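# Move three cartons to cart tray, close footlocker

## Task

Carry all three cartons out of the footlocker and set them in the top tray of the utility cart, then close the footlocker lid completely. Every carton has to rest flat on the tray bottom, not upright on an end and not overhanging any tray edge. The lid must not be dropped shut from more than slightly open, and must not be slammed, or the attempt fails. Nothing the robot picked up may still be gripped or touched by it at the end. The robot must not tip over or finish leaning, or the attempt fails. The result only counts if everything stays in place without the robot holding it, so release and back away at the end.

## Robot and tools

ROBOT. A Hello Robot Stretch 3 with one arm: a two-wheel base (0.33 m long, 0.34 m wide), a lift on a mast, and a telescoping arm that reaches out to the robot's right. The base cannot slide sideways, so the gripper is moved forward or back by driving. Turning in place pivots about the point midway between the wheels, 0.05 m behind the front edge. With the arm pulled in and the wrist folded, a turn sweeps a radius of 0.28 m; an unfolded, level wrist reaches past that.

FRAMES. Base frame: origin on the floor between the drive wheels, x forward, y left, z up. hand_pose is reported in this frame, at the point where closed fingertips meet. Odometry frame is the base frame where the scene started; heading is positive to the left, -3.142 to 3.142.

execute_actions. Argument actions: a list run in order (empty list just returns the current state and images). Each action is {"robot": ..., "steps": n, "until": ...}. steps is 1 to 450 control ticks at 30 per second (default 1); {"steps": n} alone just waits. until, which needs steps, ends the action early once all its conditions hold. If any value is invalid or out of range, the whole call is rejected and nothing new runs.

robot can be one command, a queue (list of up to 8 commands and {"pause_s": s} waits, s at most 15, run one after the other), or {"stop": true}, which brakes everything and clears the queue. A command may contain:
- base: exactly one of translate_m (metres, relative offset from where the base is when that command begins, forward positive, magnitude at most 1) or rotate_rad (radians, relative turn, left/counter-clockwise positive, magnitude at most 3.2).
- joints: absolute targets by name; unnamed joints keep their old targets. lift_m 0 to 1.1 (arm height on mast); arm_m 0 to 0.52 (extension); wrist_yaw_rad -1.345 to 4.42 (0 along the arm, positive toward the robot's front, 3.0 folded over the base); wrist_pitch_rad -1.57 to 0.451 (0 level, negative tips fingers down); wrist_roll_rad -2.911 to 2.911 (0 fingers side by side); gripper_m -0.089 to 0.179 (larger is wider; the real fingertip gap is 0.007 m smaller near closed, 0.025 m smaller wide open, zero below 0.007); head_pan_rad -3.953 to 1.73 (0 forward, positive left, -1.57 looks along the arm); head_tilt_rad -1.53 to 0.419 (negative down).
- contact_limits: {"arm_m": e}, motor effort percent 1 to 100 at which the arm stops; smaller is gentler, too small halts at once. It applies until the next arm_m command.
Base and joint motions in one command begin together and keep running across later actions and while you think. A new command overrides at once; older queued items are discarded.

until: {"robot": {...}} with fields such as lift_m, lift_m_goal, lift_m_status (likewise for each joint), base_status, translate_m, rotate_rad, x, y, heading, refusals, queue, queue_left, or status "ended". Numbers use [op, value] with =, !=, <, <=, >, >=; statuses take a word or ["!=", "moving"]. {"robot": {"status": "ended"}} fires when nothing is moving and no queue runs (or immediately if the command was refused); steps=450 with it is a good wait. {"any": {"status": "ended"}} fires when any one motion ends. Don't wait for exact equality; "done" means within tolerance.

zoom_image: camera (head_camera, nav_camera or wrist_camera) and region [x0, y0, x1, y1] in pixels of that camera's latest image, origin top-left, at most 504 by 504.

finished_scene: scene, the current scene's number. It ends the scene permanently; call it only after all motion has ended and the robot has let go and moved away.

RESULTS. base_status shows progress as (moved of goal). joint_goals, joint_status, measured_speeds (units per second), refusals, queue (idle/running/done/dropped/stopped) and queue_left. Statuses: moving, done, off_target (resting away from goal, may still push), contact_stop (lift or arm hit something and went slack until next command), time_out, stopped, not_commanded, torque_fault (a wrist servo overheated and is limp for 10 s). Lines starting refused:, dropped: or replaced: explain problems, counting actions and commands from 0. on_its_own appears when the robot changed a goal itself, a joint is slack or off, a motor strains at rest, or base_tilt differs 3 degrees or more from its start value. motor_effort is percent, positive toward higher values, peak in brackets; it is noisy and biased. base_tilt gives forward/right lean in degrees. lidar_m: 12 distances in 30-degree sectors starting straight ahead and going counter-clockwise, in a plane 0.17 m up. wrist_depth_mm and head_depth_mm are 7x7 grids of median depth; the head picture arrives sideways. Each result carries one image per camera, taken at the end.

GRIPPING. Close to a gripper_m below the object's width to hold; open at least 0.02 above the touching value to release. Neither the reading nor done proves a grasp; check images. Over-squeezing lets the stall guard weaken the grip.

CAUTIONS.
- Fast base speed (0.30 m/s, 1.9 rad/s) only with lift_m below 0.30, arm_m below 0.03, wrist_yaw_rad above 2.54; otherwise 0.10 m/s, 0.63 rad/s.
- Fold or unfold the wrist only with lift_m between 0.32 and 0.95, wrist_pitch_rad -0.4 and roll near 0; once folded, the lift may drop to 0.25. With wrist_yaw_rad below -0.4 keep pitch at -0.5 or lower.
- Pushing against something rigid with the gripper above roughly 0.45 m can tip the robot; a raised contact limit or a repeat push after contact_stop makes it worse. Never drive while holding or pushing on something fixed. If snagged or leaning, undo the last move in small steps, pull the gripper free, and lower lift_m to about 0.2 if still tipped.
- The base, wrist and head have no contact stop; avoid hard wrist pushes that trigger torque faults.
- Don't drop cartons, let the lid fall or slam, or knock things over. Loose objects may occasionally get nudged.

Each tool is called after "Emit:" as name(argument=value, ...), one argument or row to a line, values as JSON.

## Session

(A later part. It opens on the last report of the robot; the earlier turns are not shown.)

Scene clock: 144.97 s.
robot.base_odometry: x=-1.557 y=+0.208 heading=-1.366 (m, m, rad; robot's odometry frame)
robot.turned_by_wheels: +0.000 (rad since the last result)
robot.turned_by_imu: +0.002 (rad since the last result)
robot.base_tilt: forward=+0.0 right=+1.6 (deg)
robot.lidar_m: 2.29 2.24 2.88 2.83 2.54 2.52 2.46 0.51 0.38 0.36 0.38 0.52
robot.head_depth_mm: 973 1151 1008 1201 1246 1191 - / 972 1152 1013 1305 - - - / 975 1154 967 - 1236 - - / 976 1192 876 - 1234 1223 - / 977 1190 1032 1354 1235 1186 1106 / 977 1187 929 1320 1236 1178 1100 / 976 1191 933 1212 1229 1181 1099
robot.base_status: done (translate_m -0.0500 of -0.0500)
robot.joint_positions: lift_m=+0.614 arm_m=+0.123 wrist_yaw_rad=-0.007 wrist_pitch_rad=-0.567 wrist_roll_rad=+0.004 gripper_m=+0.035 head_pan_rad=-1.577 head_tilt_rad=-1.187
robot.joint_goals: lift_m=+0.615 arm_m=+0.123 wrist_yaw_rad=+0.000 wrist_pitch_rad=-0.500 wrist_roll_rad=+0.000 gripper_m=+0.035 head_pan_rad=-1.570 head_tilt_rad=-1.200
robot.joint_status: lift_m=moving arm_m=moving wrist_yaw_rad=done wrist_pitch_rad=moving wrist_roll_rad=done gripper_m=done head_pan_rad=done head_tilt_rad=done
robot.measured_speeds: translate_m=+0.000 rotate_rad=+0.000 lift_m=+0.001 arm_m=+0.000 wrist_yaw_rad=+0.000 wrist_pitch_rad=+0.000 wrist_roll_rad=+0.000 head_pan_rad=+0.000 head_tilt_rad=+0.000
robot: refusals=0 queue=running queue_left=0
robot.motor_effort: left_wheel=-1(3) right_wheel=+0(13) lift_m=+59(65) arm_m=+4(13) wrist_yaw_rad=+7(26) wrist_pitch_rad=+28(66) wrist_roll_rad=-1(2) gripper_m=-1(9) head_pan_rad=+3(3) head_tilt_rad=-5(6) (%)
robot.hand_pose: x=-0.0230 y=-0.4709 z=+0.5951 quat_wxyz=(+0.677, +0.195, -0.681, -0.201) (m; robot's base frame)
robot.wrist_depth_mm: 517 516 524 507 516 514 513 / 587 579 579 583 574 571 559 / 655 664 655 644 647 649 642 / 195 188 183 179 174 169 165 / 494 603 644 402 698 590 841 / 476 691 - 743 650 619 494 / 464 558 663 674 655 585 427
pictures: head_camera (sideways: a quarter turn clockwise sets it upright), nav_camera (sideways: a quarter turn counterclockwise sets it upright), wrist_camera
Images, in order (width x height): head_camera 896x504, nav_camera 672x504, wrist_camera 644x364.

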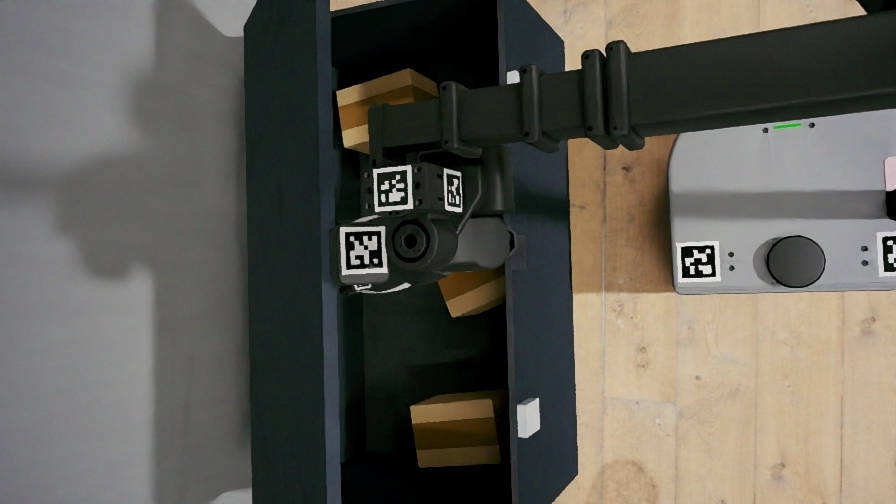

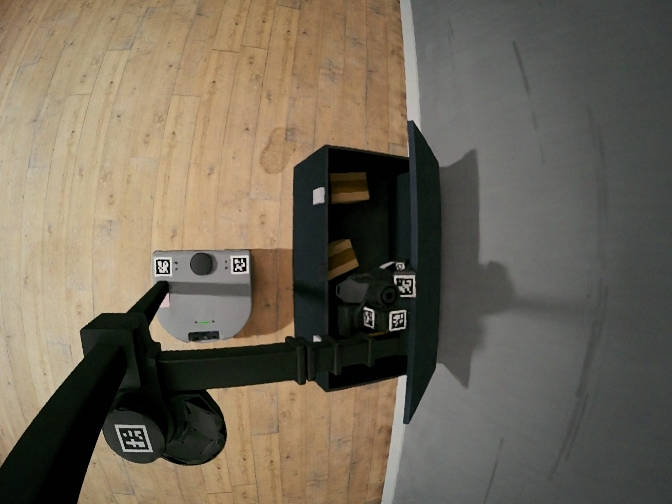

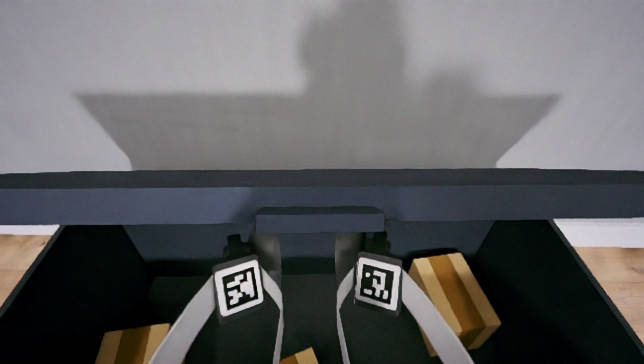

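Emit:
execute_actions(
  actions=[
    {"robot":{"joints":{"lift_m":0.64,"arm_m":0.148,"wrist_pitch_rad":-0.5,"head_tilt_rad":-0.9}},"steps":20},
    {"robot":{"joints":{"lift_m":0.65,"arm_m":0.168,"wrist_pitch_rad":-0.4}},"steps":18},
    {"robot":{"joints":{"lift_m":0.655,"arm_m":0.21}},"steps":22},
    {"robot":{"joints":{"lift_m":0.665,"arm_m":0.26}},"steps":24},
    {"robot":{"joints":{"arm_m":0.33}},"steps":30},
    {"robot":{"joints":{"arm_m":0.39},"contact_limits":{"arm_m":11}},"steps":40,"until":{"robot":{"status":"ended"}}},
  ],
)

Scene clock: 156.83 s.
robot.base_odometry: x=-1.557 y=+0.208 heading=-1.366 (m, m, rad; robot's odometry frame)
robot.turned_by_wheels: +0.000 (rad since the last result)
robot.turned_by_imu: +0.002 (rad since the last result)
robot.base_tilt: forward=-0.1 right=+1.6 (deg)
robot.lidar_m: 2.29 2.24 2.88 2.83 2.55 2.53 2.47 0.51 0.37 0.36 0.38 0.52
robot.head_depth_mm: 828 947 939 1207 1225 1161 - / 826 946 931 1155 - 1022 1135 / 827 949 877 1232 1370 1253 1120 / 827 949 872 1203 1363 1134 1120 / 828 949 920 1150 1365 1227 1122 / 828 954 911 1141 1364 1179 1104 / 828 953 908 1136 1267 1133 1101
robot.base_status: done (translate_m -0.0500 of -0.0500)
robot.joint_positions: lift_m=+0.664 arm_m=+0.390 wrist_yaw_rad=-0.003 wrist_pitch_rad=-0.420 wrist_roll_rad=+0.004 gripper_m=+0.035 head_pan_rad=-1.577 head_tilt_rad=-0.902
robot.joint_goals: lift_m=+0.665 arm_m=+0.390 wrist_yaw_rad=+0.000 wrist_pitch_rad=-0.400 wrist_roll_rad=+0.000 gripper_m=+0.035 head_pan_rad=-1.570 head_tilt_rad=-0.900
robot.joint_status: lift_m=done arm_m=done wrist_yaw_rad=done wrist_pitch_rad=done wrist_roll_rad=done gripper_m=done head_pan_rad=done head_tilt_rad=done
robot.measured_speeds: translate_m=+0.000 rotate_rad=+0.000 lift_m=+0.000 arm_m=+0.000 wrist_yaw_rad=+0.000 wrist_pitch_rad=+0.000 wrist_roll_rad=+0.000 head_pan_rad=+0.000 head_tilt_rad=+0.000
robot: refusals=0 queue=done queue_left=0
robot.motor_effort: left_wheel=-1(1) right_wheel=-1(1) lift_m=+56(59) arm_m=+3(8) wrist_yaw_rad=+3(9) wrist_pitch_rad=+8(27) wrist_roll_rad=-2(2) gripper_m=+1(1) head_pan_rad=+3(3) head_tilt_rad=+1(16) (%)
robot.contact_limits: arm_m 11 (drawing in: default 20, maximum 32; extending or still: default 26, maximum 43)
robot.hand_pose: x=-0.0221 y=-0.7588 z=+0.6767 quat_wxyz=(+0.690, +0.146, -0.693, -0.149) (m; robot's base frame)
robot.wrist_depth_mm: 116 117 118 117 120 121 122 / 127 127 128 129 130 131 132 / 140 142 143 144 146 147 148 / 159 160 162 163 165 167 169 / 183 184 182 186 190 193 197 / 215 217 - 224 224 229 231 / 260 263 269 275 277 283 289
pictures: head_camera (sideways: a quarter turn clockwise sets it upright), nav_camera (sideways: a quarter turn counterclockwise sets it upright), wrist_camera
replaced: robot.wrist_pitch_rad: its motion had ended off_target
Images, in order (width x height): head_camera 896x504, nav_camera 672x504, wrist_camera 644x364.

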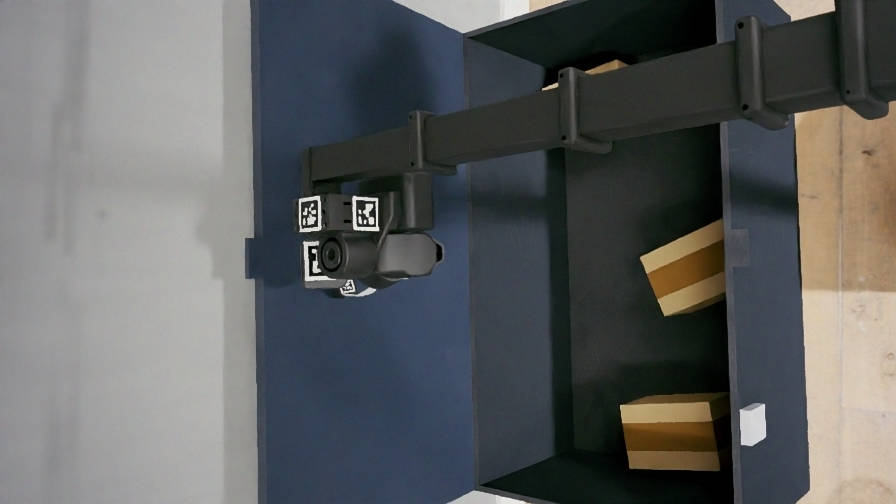

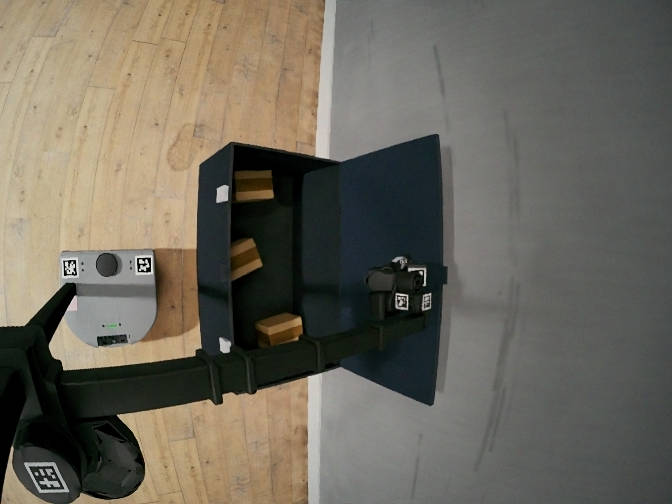

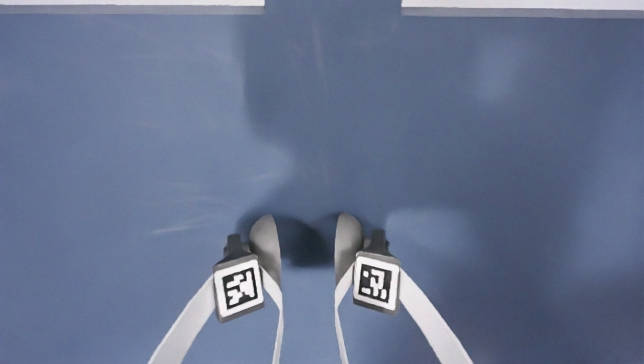

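Emit:
execute_actions(
  actions=[
    {"robot":{"joints":{"arm_m":0.43},"contact_limits":{"arm_m":10}},"steps":40,"until":{"robot":{"status":"ended"}}},
    {"steps":10},
  ],
)

Scene clock: 164.50 s.
robot.base_odometry: x=-1.557 y=+0.208 heading=-1.366 (m, m, rad; robot's odometry frame)
robot.turned_by_wheels: +0.000 (rad since the last result)
robot.turned_by_imu: +0.001 (rad since the last result)
robot.base_tilt: forward=+0.0 right=+1.6 (deg)
robot.lidar_m: 2.30 2.24 2.88 2.83 2.55 2.53 2.47 0.51 0.37 0.36 0.38 0.52
robot.head_depth_mm: 827 938 1034 1216 1224 1158 - / 826 936 1029 1190 - - 1125 / 825 937 - 1207 1371 1257 1123 / 826 931 - 1193 1365 1137 1122 / 826 931 1017 1170 1365 1231 1117 / 826 931 1009 1164 1367 1169 1109 / 828 933 1006 1159 1271 1134 1104
robot.base_status: done (translate_m -0.0500 of -0.0500)
robot.joint_positions: lift_m=+0.664 arm_m=+0.430 wrist_yaw_rad=-0.002 wrist_pitch_rad=-0.419 wrist_roll_rad=+0.004 gripper_m=+0.035 head_pan_rad=-1.577 head_tilt_rad=-0.902
robot.joint_goals: lift_m=+0.665 arm_m=+0.430 wrist_yaw_rad=+0.000 wrist_pitch_rad=-0.400 wrist_roll_rad=+0.000 gripper_m=+0.035 head_pan_rad=-1.570 head_tilt_rad=-0.900
robot.joint_status: lift_m=done arm_m=done wrist_yaw_rad=done wrist_pitch_rad=done wrist_roll_rad=done gripper_m=done head_pan_rad=done head_tilt_rad=done
robot.measured_speeds: translate_m=+0.000 rotate_rad=+0.000 lift_m=+0.000 arm_m=+0.000 wrist_yaw_rad=+0.000 wrist_pitch_rad=+0.000 wrist_roll_rad=+0.000 head_pan_rad=+0.000 head_tilt_rad=+0.000
robot: refusals=0 queue=done queue_left=0
robot.motor_effort: left_wheel=-1(0) right_wheel=-1(1) lift_m=+56(55) arm_m=+3(5) wrist_yaw_rad=+3(3) wrist_pitch_rad=+8(8) wrist_roll_rad=-2(1) gripper_m=+0(0) head_pan_rad=+3(3) head_tilt_rad=+0(1) (%)
robot.contact_limits: arm_m 10 (drawing in: default 20, maximum 32; extending or still: default 26, maximum 43)
robot.hand_pose: x=-0.0221 y=-0.7989 z=+0.6769 quat_wxyz=(+0.690, +0.146, -0.693, -0.149) (m; robot's base frame)
robot.wrist_depth_mm: 174 175 177 178 182 184 184 / 186 187 188 190 191 193 194 / 199 200 202 204 206 207 209 / 214 215 218 219 220 224 226 / 230 233 231 237 239 241 245 / 251 253 - 258 261 264 268 / 275 277 283 287 290 292 295
pictures: head_camera (sideways: a quarter turn clockwise sets it upright), nav_camera (sideways: a quarter turn counterclockwise sets it upright), wrist_camera
Images, in order (width x height): head_camera 896x504, nav_camera 672x504, wrist_camera 644x364.

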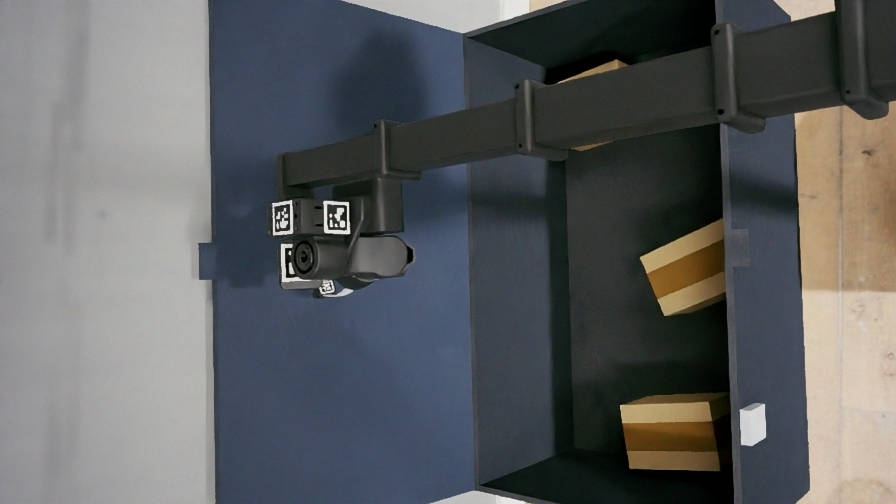

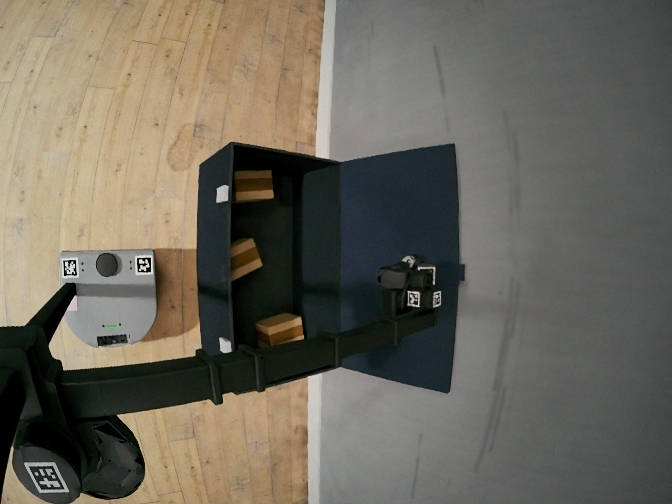

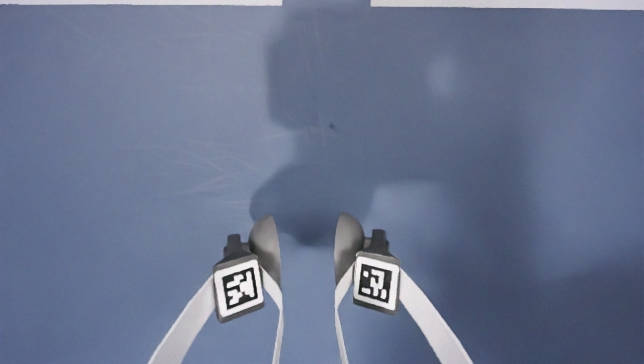

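Emit:
execute_actions(
  actions=[
    {"robot":[{"base":{"translate_m":0.026},"joints":{"arm_m":0.362,"wrist_pitch_rad":-1.57,"head_tilt_rad":-1.15}},{"joints":{"wrist_yaw_rad":0.41,"gripper_m":0.175,"lift_m":0.42}}],"steps":250,"until":{"robot":{"status":"ended"}}},
  ],
)

Scene clock: 185.00 s.
robot.base_odometry: x=-1.552 y=+0.182 heading=-1.366 (m, m, rad; robot's odometry frame)
robot.turned_by_wheels: +0.000 (rad since the last result)
robot.turned_by_imu: +0.002 (rad since the last result)
robot.base_tilt: forward=+0.0 right=+1.6 (deg)
robot.lidar_m: 2.27 2.22 2.88 2.82 2.53 2.54 2.49 0.51 0.38 0.36 0.38 1.40
robot.head_depth_mm: 886 1033 1197 1279 1219 1194 1122 / 882 1026 1231 1325 1209 1214 - / 878 1020 1182 1390 1250 1219 - / 874 1017 1162 1344 1181 1218 - / 870 1015 1212 1398 1247 1192 1106 / 867 1010 1204 1386 1196 1190 1100 / 865 1004 1197 1196 1130 1189 1100
robot.base_status: done (translate_m +0.0260 of +0.0260)
robot.joint_positions: lift_m=+0.421 arm_m=+0.362 wrist_yaw_rad=+0.407 wrist_pitch_rad=-1.559 wrist_roll_rad=+0.004 gripper_m=+0.175 head_pan_rad=-1.577 head_tilt_rad=-1.136
robot.joint_goals: lift_m=+0.420 arm_m=+0.362 wrist_yaw_rad=+0.410 wrist_pitch_rad=-1.570 wrist_roll_rad=+0.000 gripper_m=+0.175 head_pan_rad=-1.570 head_tilt_rad=-1.150
robot.joint_status: lift_m=done arm_m=done wrist_yaw_rad=done wrist_pitch_rad=done wrist_roll_rad=done gripper_m=done head_pan_rad=done head_tilt_rad=done
robot.measured_speeds: translate_m=+0.000 rotate_rad=+0.000 lift_m=+0.000 arm_m=+0.000 wrist_yaw_rad=+0.000 wrist_pitch_rad=+0.000 wrist_roll_rad=+0.000 head_pan_rad=+0.000 head_tilt_rad=+0.000
robot: refusals=0 queue=done queue_left=0
robot.motor_effort: left_wheel=+0(5) right_wheel=-3(3) lift_m=+25(59) arm_m=-3(3) wrist_yaw_rad=+3(5) wrist_pitch_rad=-2(8) wrist_roll_rad=-1(2) gripper_m=+0(84) head_pan_rad=+3(3) head_tilt_rad=-7(26) (%)
robot.hand_pose: x=-0.0299 y=-0.4881 z=+0.3027 quat_wxyz=(+0.592, +0.588, -0.393, -0.387) (m; robot's base frame)
robot.wrist_depth_mm: 284 346 396 408 413 420 371 / 294 373 414 420 423 429 344 / 411 414 414 315 435 435 332 / 366 424 429 322 448 456 345 / 281 345 389 331 459 464 439 / 223 270 315 401 472 - 401 / - 212 248 301 375 460 378
pictures: head_camera (sideways: a quarter turn clockwise sets it upright), nav_camera (sideways: a quarter turn counterclockwise sets it upright), wrist_camera
Images, in order (width x height): head_camera 896x504, nav_camera 672x504, wrist_camera 644x364.

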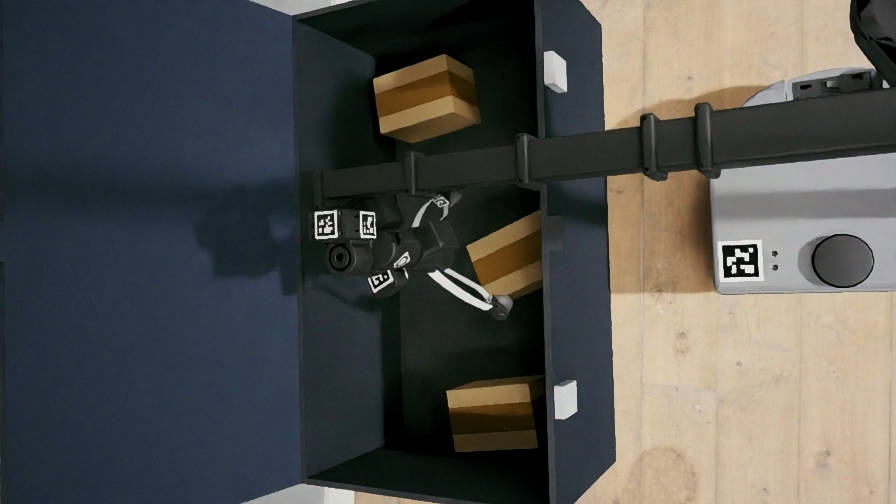

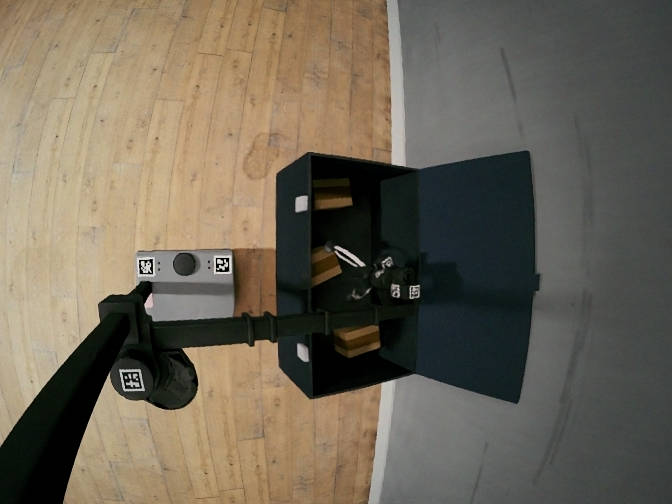

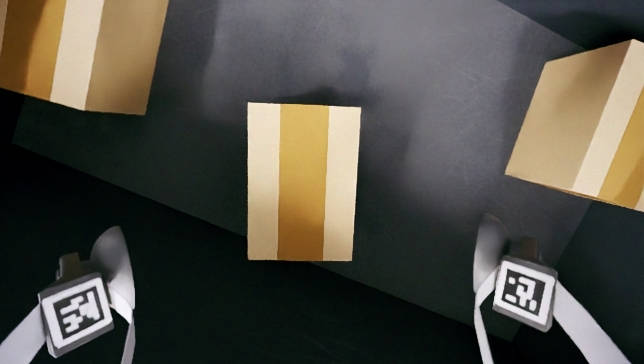

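Emit:
execute_actions(
  actions=[
    {"robot":{"joints":{"lift_m":0.212}},"steps":100,"until":{"robot":{"status":"ended"}}},
    {"robot":{"joints":{"gripper_m":0.085}},"steps":60,"until":{"robot":{"status":"ended"}}},
    {"robot":{"joints":{"lift_m":0.62}},"steps":105},
  ],
)

Scene clock: 199.33 s.
robot.base_odometry: x=-1.552 y=+0.182 heading=-1.366 (m, m, rad; robot's odometry frame)
robot.turned_by_wheels: +0.000 (rad since the last result)
robot.turned_by_imu: +0.002 (rad since the last result)
robot.base_tilt: forward=+0.0 right=+1.7 (deg)
robot.lidar_m: 2.27 2.23 2.88 2.82 2.54 2.55 2.49 0.51 0.37 0.36 0.38 1.40
robot.head_depth_mm: 886 1030 1196 1282 1226 1199 1117 / 881 1029 1230 1313 - - - / 877 1001 - 1345 1226 1223 - / 874 996 - 899 1252 1215 - / 870 1011 1207 1372 1251 1186 1104 / 868 1007 1202 1387 1190 1194 1103 / 863 1006 1196 1200 1134 1182 1102
robot.base_status: done (translate_m +0.0260 of +0.0260)
robot.joint_positions: lift_m=+0.567 arm_m=+0.362 wrist_yaw_rad=+0.408 wrist_pitch_rad=-1.556 wrist_roll_rad=+0.004 gripper_m=+0.086 head_pan_rad=-1.577 head_tilt_rad=-1.137
robot.joint_goals: lift_m=+0.620 arm_m=+0.362 wrist_yaw_rad=+0.410 wrist_pitch_rad=-1.570 wrist_roll_rad=+0.000 gripper_m=+0.085 head_pan_rad=-1.570 head_tilt_rad=-1.150
robot.joint_status: lift_m=moving arm_m=done wrist_yaw_rad=done wrist_pitch_rad=done wrist_roll_rad=done gripper_m=done head_pan_rad=done head_tilt_rad=done
robot.measured_speeds: translate_m=+0.000 rotate_rad=+0.000 lift_m=+0.110 arm_m=+0.000 wrist_yaw_rad=+0.000 wrist_pitch_rad=+0.000 wrist_roll_rad=+0.000 head_pan_rad=+0.000 head_tilt_rad=+0.000
robot: refusals=0 queue=running queue_left=0
robot.motor_effort: left_wheel=+0(3) right_wheel=-3(13) lift_m=+66(67) arm_m=-3(3) wrist_yaw_rad=+3(3) wrist_pitch_rad=-3(4) wrist_roll_rad=-1(1) gripper_m=-19(99) head_pan_rad=+3(3) head_tilt_rad=-6(7) (%)
robot.hand_pose: x=-0.0297 y=-0.4887 z=+0.4489 quat_wxyz=(+0.593, +0.587, -0.394, -0.386) (m; robot's base frame)
robot.wrist_depth_mm: 393 416 530 538 543 454 377 / 423 422 118 119 122 535 468 / 460 547 120 121 124 476 475 / 366 437 122 124 127 588 473 / 287 325 126 127 130 582 437 / 620 274 128 130 133 505 411 / 629 634 132 134 137 463 386
pictures: head_camera (sideways: a quarter turn clockwise sets it upright), nav_camera (sideways: a quarter turn counterclockwise sets it upright), wrist_camera
Images, in order (width x height): head_camera 896x504, nav_camera 672x504, wrist_camera 644x364.

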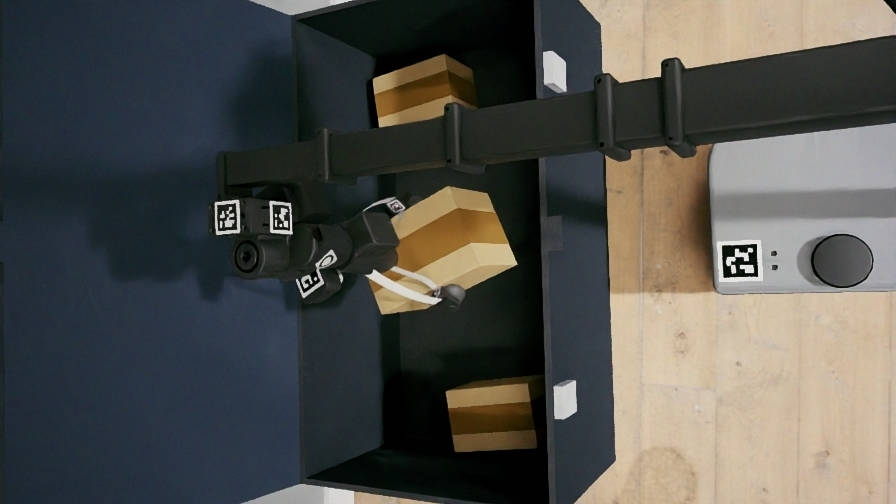

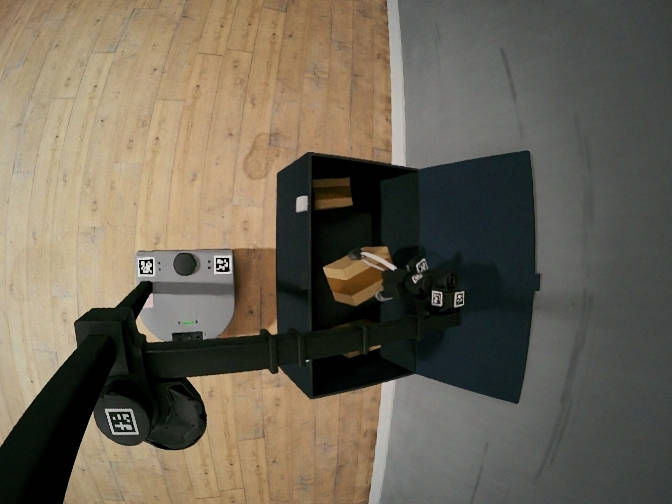

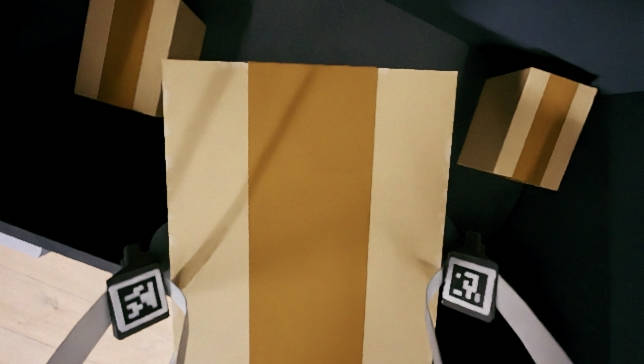

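Emit:
execute_actions(
  actions=[
    {"robot":[{"joints":{"arm_m":0.027,"lift_m":0.6}},{"base":{"rotate_rad":-1.13},"joints":{"wrist_yaw_rad":2.57,"head_pan_rad":-1.2,"head_tilt_rad":-1.45}},{"joints":{"lift_m":0.298}}],"steps":400,"until":{"robot":{"status":"ended"}}},
  ],
)

Scene clock: 242.13 s.
robot.base_odometry: x=-1.552 y=+0.182 heading=-2.495 (m, m, rad; robot's odometry frame)
robot.turned_by_wheels: -1.130 (rad since the last result)
robot.turned_by_imu: -1.105 (rad since the last result)
robot.base_tilt: forward=+0.0 right=+1.6 (deg)
robot.lidar_m: 0.37 0.49 2.27 2.22 2.93 2.83 2.53 2.60 0.15 - 0.15 0.36
robot.head_depth_mm: 1424 1375 1324 1278 1242 1209 1163 / 1418 1366 1316 1285 1239 - 1150 / 1417 1367 1318 1272 - - - / 1407 1123 1302 1269 - - - / 1401 1269 1163 1266 1225 1186 1153 / 1177 1227 1281 1246 1223 1189 1153 / 1077 1276 1284 1102 1221 1179 1149
robot.base_status: done (rotate_rad -1.1299 of -1.1300)
robot.joint_positions: lift_m=+0.349 arm_m=+0.028 wrist_yaw_rad=+2.567 wrist_pitch_rad=-1.565 wrist_roll_rad=+0.009 gripper_m=+0.086 head_pan_rad=-1.207 head_tilt_rad=-1.434
robot.joint_goals: lift_m=+0.349 arm_m=+0.027 wrist_yaw_rad=+2.570 wrist_pitch_rad=-1.570 wrist_roll_rad=+0.000 gripper_m=+0.085 head_pan_rad=-1.200 head_tilt_rad=-1.450
robot.joint_status: lift_m=contact_stop arm_m=done wrist_yaw_rad=done wrist_pitch_rad=done wrist_roll_rad=done gripper_m=done head_pan_rad=done head_tilt_rad=done
robot.measured_speeds: translate_m=+0.000 rotate_rad=-0.001 lift_m=+0.005 arm_m=+0.005 wrist_yaw_rad=+0.000 wrist_pitch_rad=+0.024 wrist_roll_rad=+0.000 head_pan_rad=+0.000 head_tilt_rad=+0.000
robot: refusals=0 queue=dropped queue_left=0
robot.on_its_own: lift_m is slack since a contact_stop, until your next command for it (your +0.298 is given up)
robot.motor_effort: left_wheel=+2(5) right_wheel=-3(8) lift_m=+18(69) arm_m=-6(7) wrist_yaw_rad=+4(5) wrist_pitch_rad=+0(6) wrist_roll_rad=-4(4) gripper_m=-23(23) head_pan_rad=+3(25) head_tilt_rad=-7(26) (%)
robot.hand_pose: x=-0.0336 y=-0.1917 z=+0.2315 quat_wxyz=(+0.622, +0.623, +0.333, +0.336) (m; robot's base frame)
robot.wrist_depth_mm: - - - 360 365 370 307 / - - 103 106 111 380 317 / - 104 106 109 113 394 322 / - 108 111 114 118 405 331 / - - 115 119 123 417 338 / 401 - 121 124 129 429 344 / 408 420 126 130 136 447 346
pictures: head_camera (sideways: a quarter turn clockwise sets it upright), nav_camera (sideways: a quarter turn counterclockwise sets it upright), wrist_camera
Images, in order (width x height): head_camera 896x504, nav_camera 672x504, wrist_camera 644x364.

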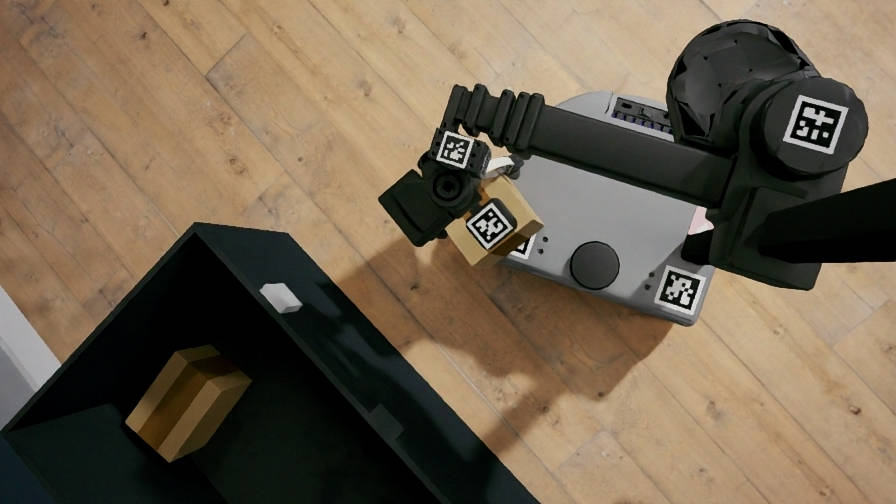

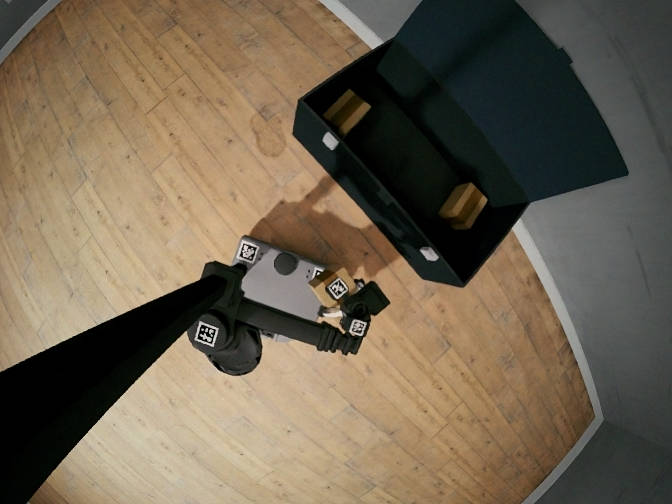

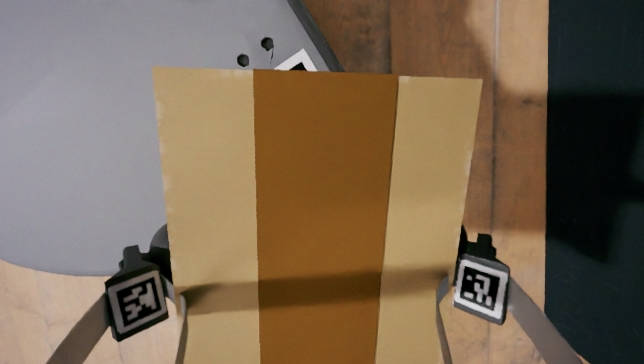

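Emit:
execute_actions(
  actions=[
    {"robot":{"base":{"translate_m":-1.0},"joints":{"lift_m":1.0,"gripper_m":0.082,"head_pan_rad":-2.6,"head_tilt_rad":-0.6}},"steps":60},
    {"robot":{"joints":{"wrist_yaw_rad":0,"lift_m":1.08}},"steps":400,"until":{"robot":{"base_status":["!=","moving"]}}},
    {"robot":{"base":{"translate_m":-0.8}},"steps":400,"until":{"robot":{"status":"ended"}}},
  ],
)

Scene clock: 271.07 s.
robot.base_odometry: x=-0.114 y=+1.266 heading=-2.495 (m, m, rad; robot's odometry frame)
robot.turned_by_wheels: +0.000 (rad since the last result)
robot.turned_by_imu: +0.005 (rad since the last result)
robot.base_tilt: forward=+0.0 right=+1.6 (deg)
robot.lidar_m: 2.01 3.28 2.71 1.81 1.33 1.27 0.95 0.85 1.63 1.68 2.26 2.00
robot.head_depth_mm: - - - - 1501 1423 1285 / - - - - 1310 1422 1284 / - - - - 1266 1410 1286 / - - - 1415 1225 1382 1289 / - - - 1410 1548 1461 1287 / - - - 1929 1866 1528 1290 / - - - 1808 1856 1526 1289
robot.base_status: done (translate_m -0.8000 of -0.8000)
robot.joint_positions: lift_m=+1.079 arm_m=+0.027 wrist_yaw_rad=+0.003 wrist_pitch_rad=-1.556 wrist_roll_rad=+0.003 gripper_m=+0.086 head_pan_rad=-2.593 head_tilt_rad=-0.606
robot.joint_goals: lift_m=+1.080 arm_m=+0.027 wrist_yaw_rad=+0.000 wrist_pitch_rad=-1.570 wrist_roll_rad=+0.000 gripper_m=+0.085 head_pan_rad=-2.600 head_tilt_rad=-0.600
robot.joint_status: lift_m=done arm_m=done wrist_yaw_rad=done wrist_pitch_rad=done wrist_roll_rad=done gripper_m=done head_pan_rad=done head_tilt_rad=done
robot.measured_speeds: translate_m=+0.000 rotate_rad=+0.000 lift_m=+0.000 arm_m=+0.000 wrist_yaw_rad=+0.000 wrist_pitch_rad=+0.000 wrist_roll_rad=+0.000 head_pan_rad=+0.000 head_tilt_rad=+0.000
robot: refusals=0 queue=done queue_left=0
robot.motor_effort: left_wheel=+2(3) right_wheel=-4(11) lift_m=+65(66) arm_m=-3(5) wrist_yaw_rad=-3(2) wrist_pitch_rad=-3(4) wrist_roll_rad=-1(4) gripper_m=-19(67) head_pan_rad=-3(39) head_tilt_rad=+3(36) (%)
robot.hand_pose: x=-0.0217 y=-0.1520 z=+0.9613 quat_wxyz=(+0.504, +0.496, -0.503, -0.497) (m; robot's base frame)
robot.wrist_depth_mm: - - - - - - 924 / - - 114 116 118 - 933 / - - 116 118 121 - - / - - 119 122 125 - - / - - 124 126 129 - - / - - 128 131 133 - - / - - 133 136 140 - -
pictures: head_camera (sideways: a quarter turn clockwise sets it upright), nav_camera (sideways: a quarter turn counterclockwise sets it upright), wrist_camera
Images, in order (width x height): head_camera 896x504, nav_camera 672x504, wrist_camera 644x364.

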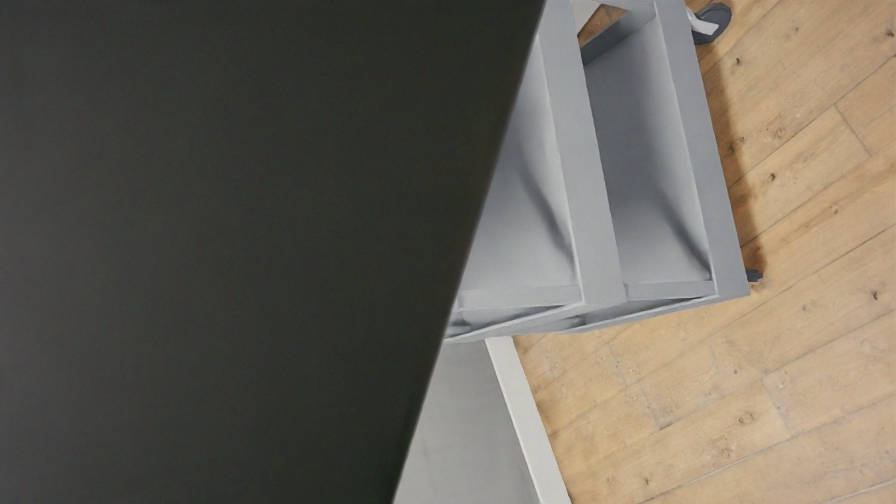

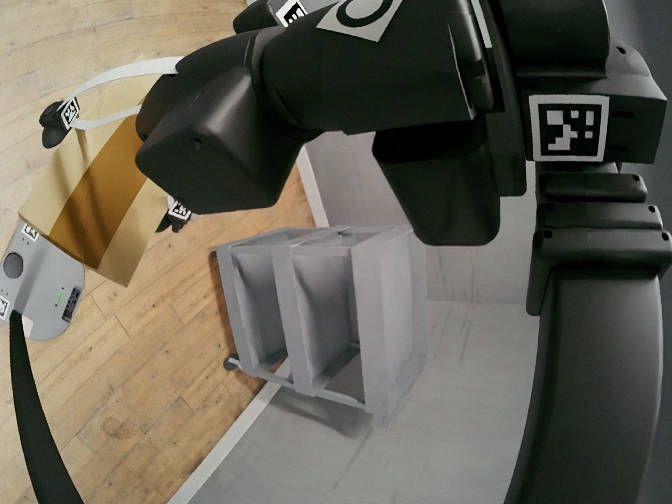

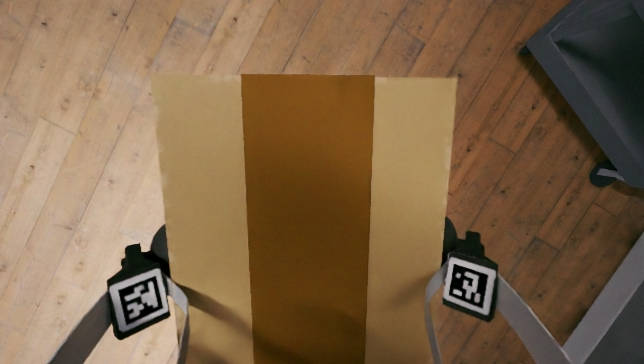

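Emit:
execute_actions(
  actions=[
    {"robot":[{"base":{"rotate_rad":-0.095}},{"base":{"translate_m":-0.745}},{"base":{"rotate_rad":-0.695},"joints":{"head_pan_rad":-1.2,"head_tilt_rad":-1.0,"arm_m":0.15}}],"steps":400,"until":{"robot":{"status":"ended"}}},
  ],
)

Scene clock: 312.27 s.
robot.base_odometry: x=+0.520 y=+1.656 heading=+2.998 (m, m, rad; robot's odometry frame)
robot.turned_by_wheels: -0.790 (rad since the last result)
robot.turned_by_imu: -0.771 (rad since the last result)
robot.base_tilt: forward=+0.0 right=+1.7 (deg)
robot.lidar_m: 2.61 2.73 2.97 3.14 1.23 0.70 0.60 0.60 0.35 0.34 0.36 0.51
robot.head_depth_mm: 1228 780 383 343 316 794 1121 / 1204 789 655 344 323 1062 1107 / 1209 806 683 562 413 1109 1134 / 1191 805 682 580 885 1143 1135 / 1173 803 682 599 900 1197 1116 / 1226 769 680 929 914 1213 1117 / 1259 1371 677 792 1330 1231 1116
robot.base_status: done (rotate_rad -0.6949 of -0.6950)
robot.joint_positions: lift_m=+1.079 arm_m=+0.150 wrist_yaw_rad=+0.001 wrist_pitch_rad=-1.554 wrist_roll_rad=+0.003 gripper_m=+0.086 head_pan_rad=-1.207 head_tilt_rad=-0.988
robot.joint_goals: lift_m=+1.080 arm_m=+0.150 wrist_yaw_rad=+0.000 wrist_pitch_rad=-1.570 wrist_roll_rad=+0.000 gripper_m=+0.085 head_pan_rad=-1.200 head_tilt_rad=-1.000
robot.joint_status: lift_m=done arm_m=done wrist_yaw_rad=done wrist_pitch_rad=done wrist_roll_rad=done gripper_m=done head_pan_rad=done head_tilt_rad=done
robot.measured_speeds: translate_m=+0.000 rotate_rad=+0.000 lift_m=+0.000 arm_m=+0.000 wrist_yaw_rad=+0.000 wrist_pitch_rad=+0.000 wrist_roll_rad=+0.000 head_pan_rad=+0.000 head_tilt_rad=+0.000
robot: refusals=0 queue=done queue_left=0
robot.motor_effort: left_wheel=+1(5) right_wheel=-4(10) lift_m=+64(65) arm_m=+3(0) wrist_yaw_rad=-1(3) wrist_pitch_rad=-4(4) wrist_roll_rad=-1(1) gripper_m=-19(20) head_pan_rad=+3(40) head_tilt_rad=-5(27) (%)
robot.hand_pose: x=-0.0217 y=-0.2748 z=+0.9613 quat_wxyz=(+0.504, +0.495, -0.504, -0.497) (m; robot's base frame)
robot.wrist_depth_mm: 289 294 298 303 307 307 264 / 298 299 114 116 119 284 456 / - - 116 118 120 324 494 / - - 120 122 125 816 570 / - - 124 126 129 876 604 / - - 128 131 133 841 630 / - - 133 136 140 - 664
pictures: head_camera (sideways: a quarter turn clockwise sets it upright), nav_camera (sideways: a quarter turn counterclockwise sets it upright), wrist_camera
Images, in order (width x height): head_camera 896x504, nav_camera 672x504, wrist_camera 644x364.

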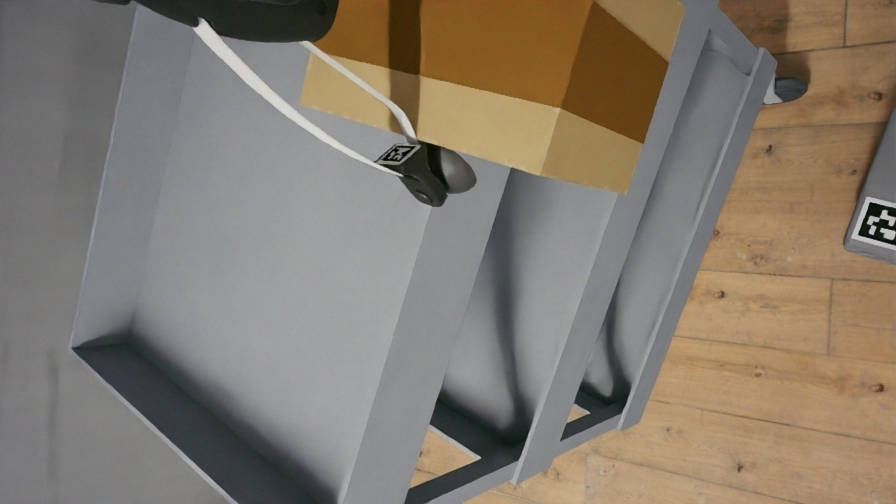

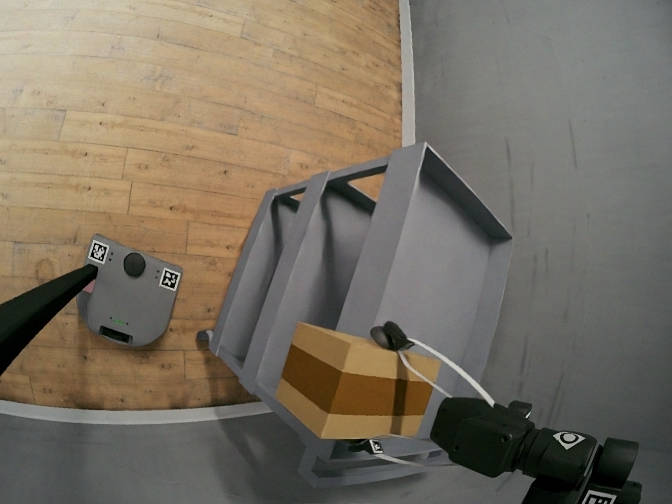

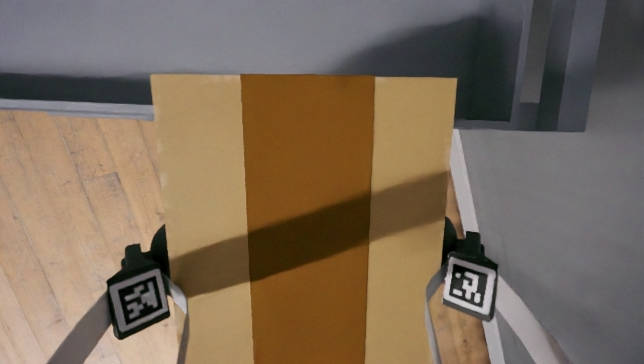

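Emit:
execute_actions(
  actions=[
    {"robot":[{"base":{"translate_m":-0.03},"joints":{"arm_m":0.45,"head_pan_rad":-1.35,"head_tilt_rad":-0.75}},{"joints":{"lift_m":1.0}}],"steps":300,"until":{"robot":{"status":"ended"}}},
  ],
)

Scene clock: 325.67 s.
robot.base_odometry: x=+0.550 y=+1.652 heading=+2.998 (m, m, rad; robot's odometry frame)
robot.turned_by_wheels: +0.000 (rad since the last result)
robot.turned_by_imu: +0.002 (rad since the last result)
robot.base_tilt: forward=-0.1 right=+1.7 (deg)
robot.lidar_m: 2.62 2.73 3.00 3.14 1.17 0.66 0.57 0.57 0.35 0.34 0.36 0.51
robot.head_depth_mm: - 1328 851 689 620 525 713 / 1171 1295 683 598 621 538 773 / 1167 1306 883 631 619 818 786 / 1154 1289 884 751 619 834 803 / 1147 1285 894 751 619 852 958 / 1133 1265 904 749 619 852 1018 / 1123 1260 887 749 585 869 1043
robot.base_status: done (translate_m -0.0300 of -0.0300)
robot.joint_positions: lift_m=+1.000 arm_m=+0.450 wrist_yaw_rad=+0.001 wrist_pitch_rad=-1.554 wrist_roll_rad=+0.003 gripper_m=+0.086 head_pan_rad=-1.343 head_tilt_rad=-0.754
robot.joint_goals: lift_m=+1.000 arm_m=+0.450 wrist_yaw_rad=+0.000 wrist_pitch_rad=-1.570 wrist_roll_rad=+0.000 gripper_m=+0.085 head_pan_rad=-1.350 head_tilt_rad=-0.750
robot.joint_status: lift_m=done arm_m=done wrist_yaw_rad=done wrist_pitch_rad=done wrist_roll_rad=done gripper_m=done head_pan_rad=done head_tilt_rad=done
robot.measured_speeds: translate_m=+0.000 rotate_rad=+0.000 lift_m=+0.000 arm_m=+0.000 wrist_yaw_rad=+0.000 wrist_pitch_rad=+0.000 wrist_roll_rad=+0.000 head_pan_rad=+0.000 head_tilt_rad=+0.000
robot: refusals=0 queue=done queue_left=0
robot.motor_effort: left_wheel=+1(3) right_wheel=-4(10) lift_m=+33(63) arm_m=+3(4) wrist_yaw_rad=-1(1) wrist_pitch_rad=-4(4) wrist_roll_rad=-1(1) gripper_m=-19(19) head_pan_rad=-3(15) head_tilt_rad=+3(20) (%)
robot.hand_pose: x=-0.0216 y=-0.5748 z=+0.8823 quat_wxyz=(+0.504, +0.495, -0.504, -0.497) (m; robot's base frame)
robot.wrist_depth_mm: 218 222 226 230 232 233 189 / 224 226 113 116 118 236 188 / 229 231 116 118 120 234 189 / 236 237 120 122 125 232 196 / 242 243 124 126 129 218 195 / 249 248 128 130 134 204 202 / 254 260 133 135 140 242 211
pictures: head_camera (sideways: a quarter turn clockwise sets it upright), nav_camera (sideways: a quarter turn counterclockwise sets it upright), wrist_camera
Images, in order (width x height): head_camera 896x504, nav_camera 672x504, wrist_camera 644x364.

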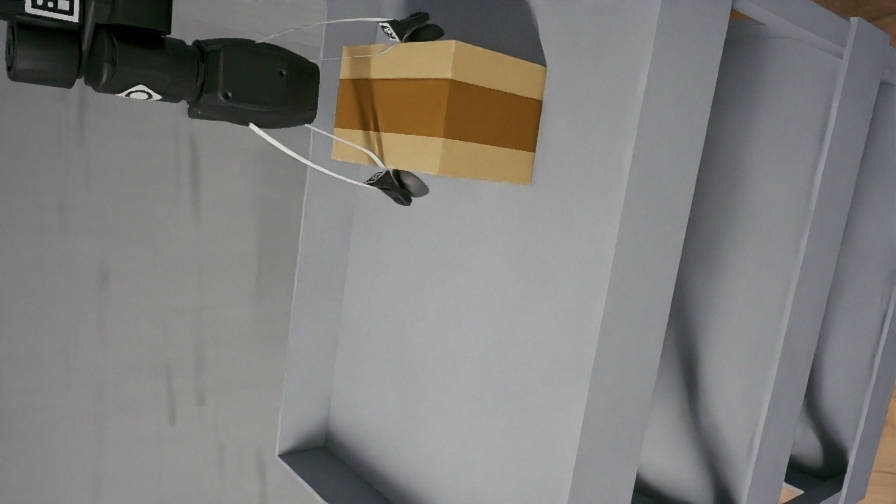

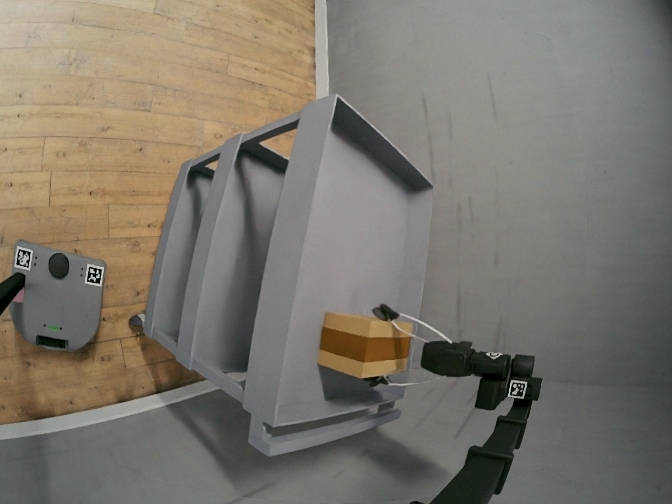

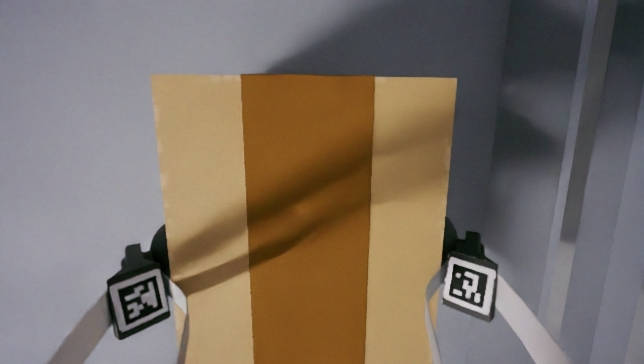

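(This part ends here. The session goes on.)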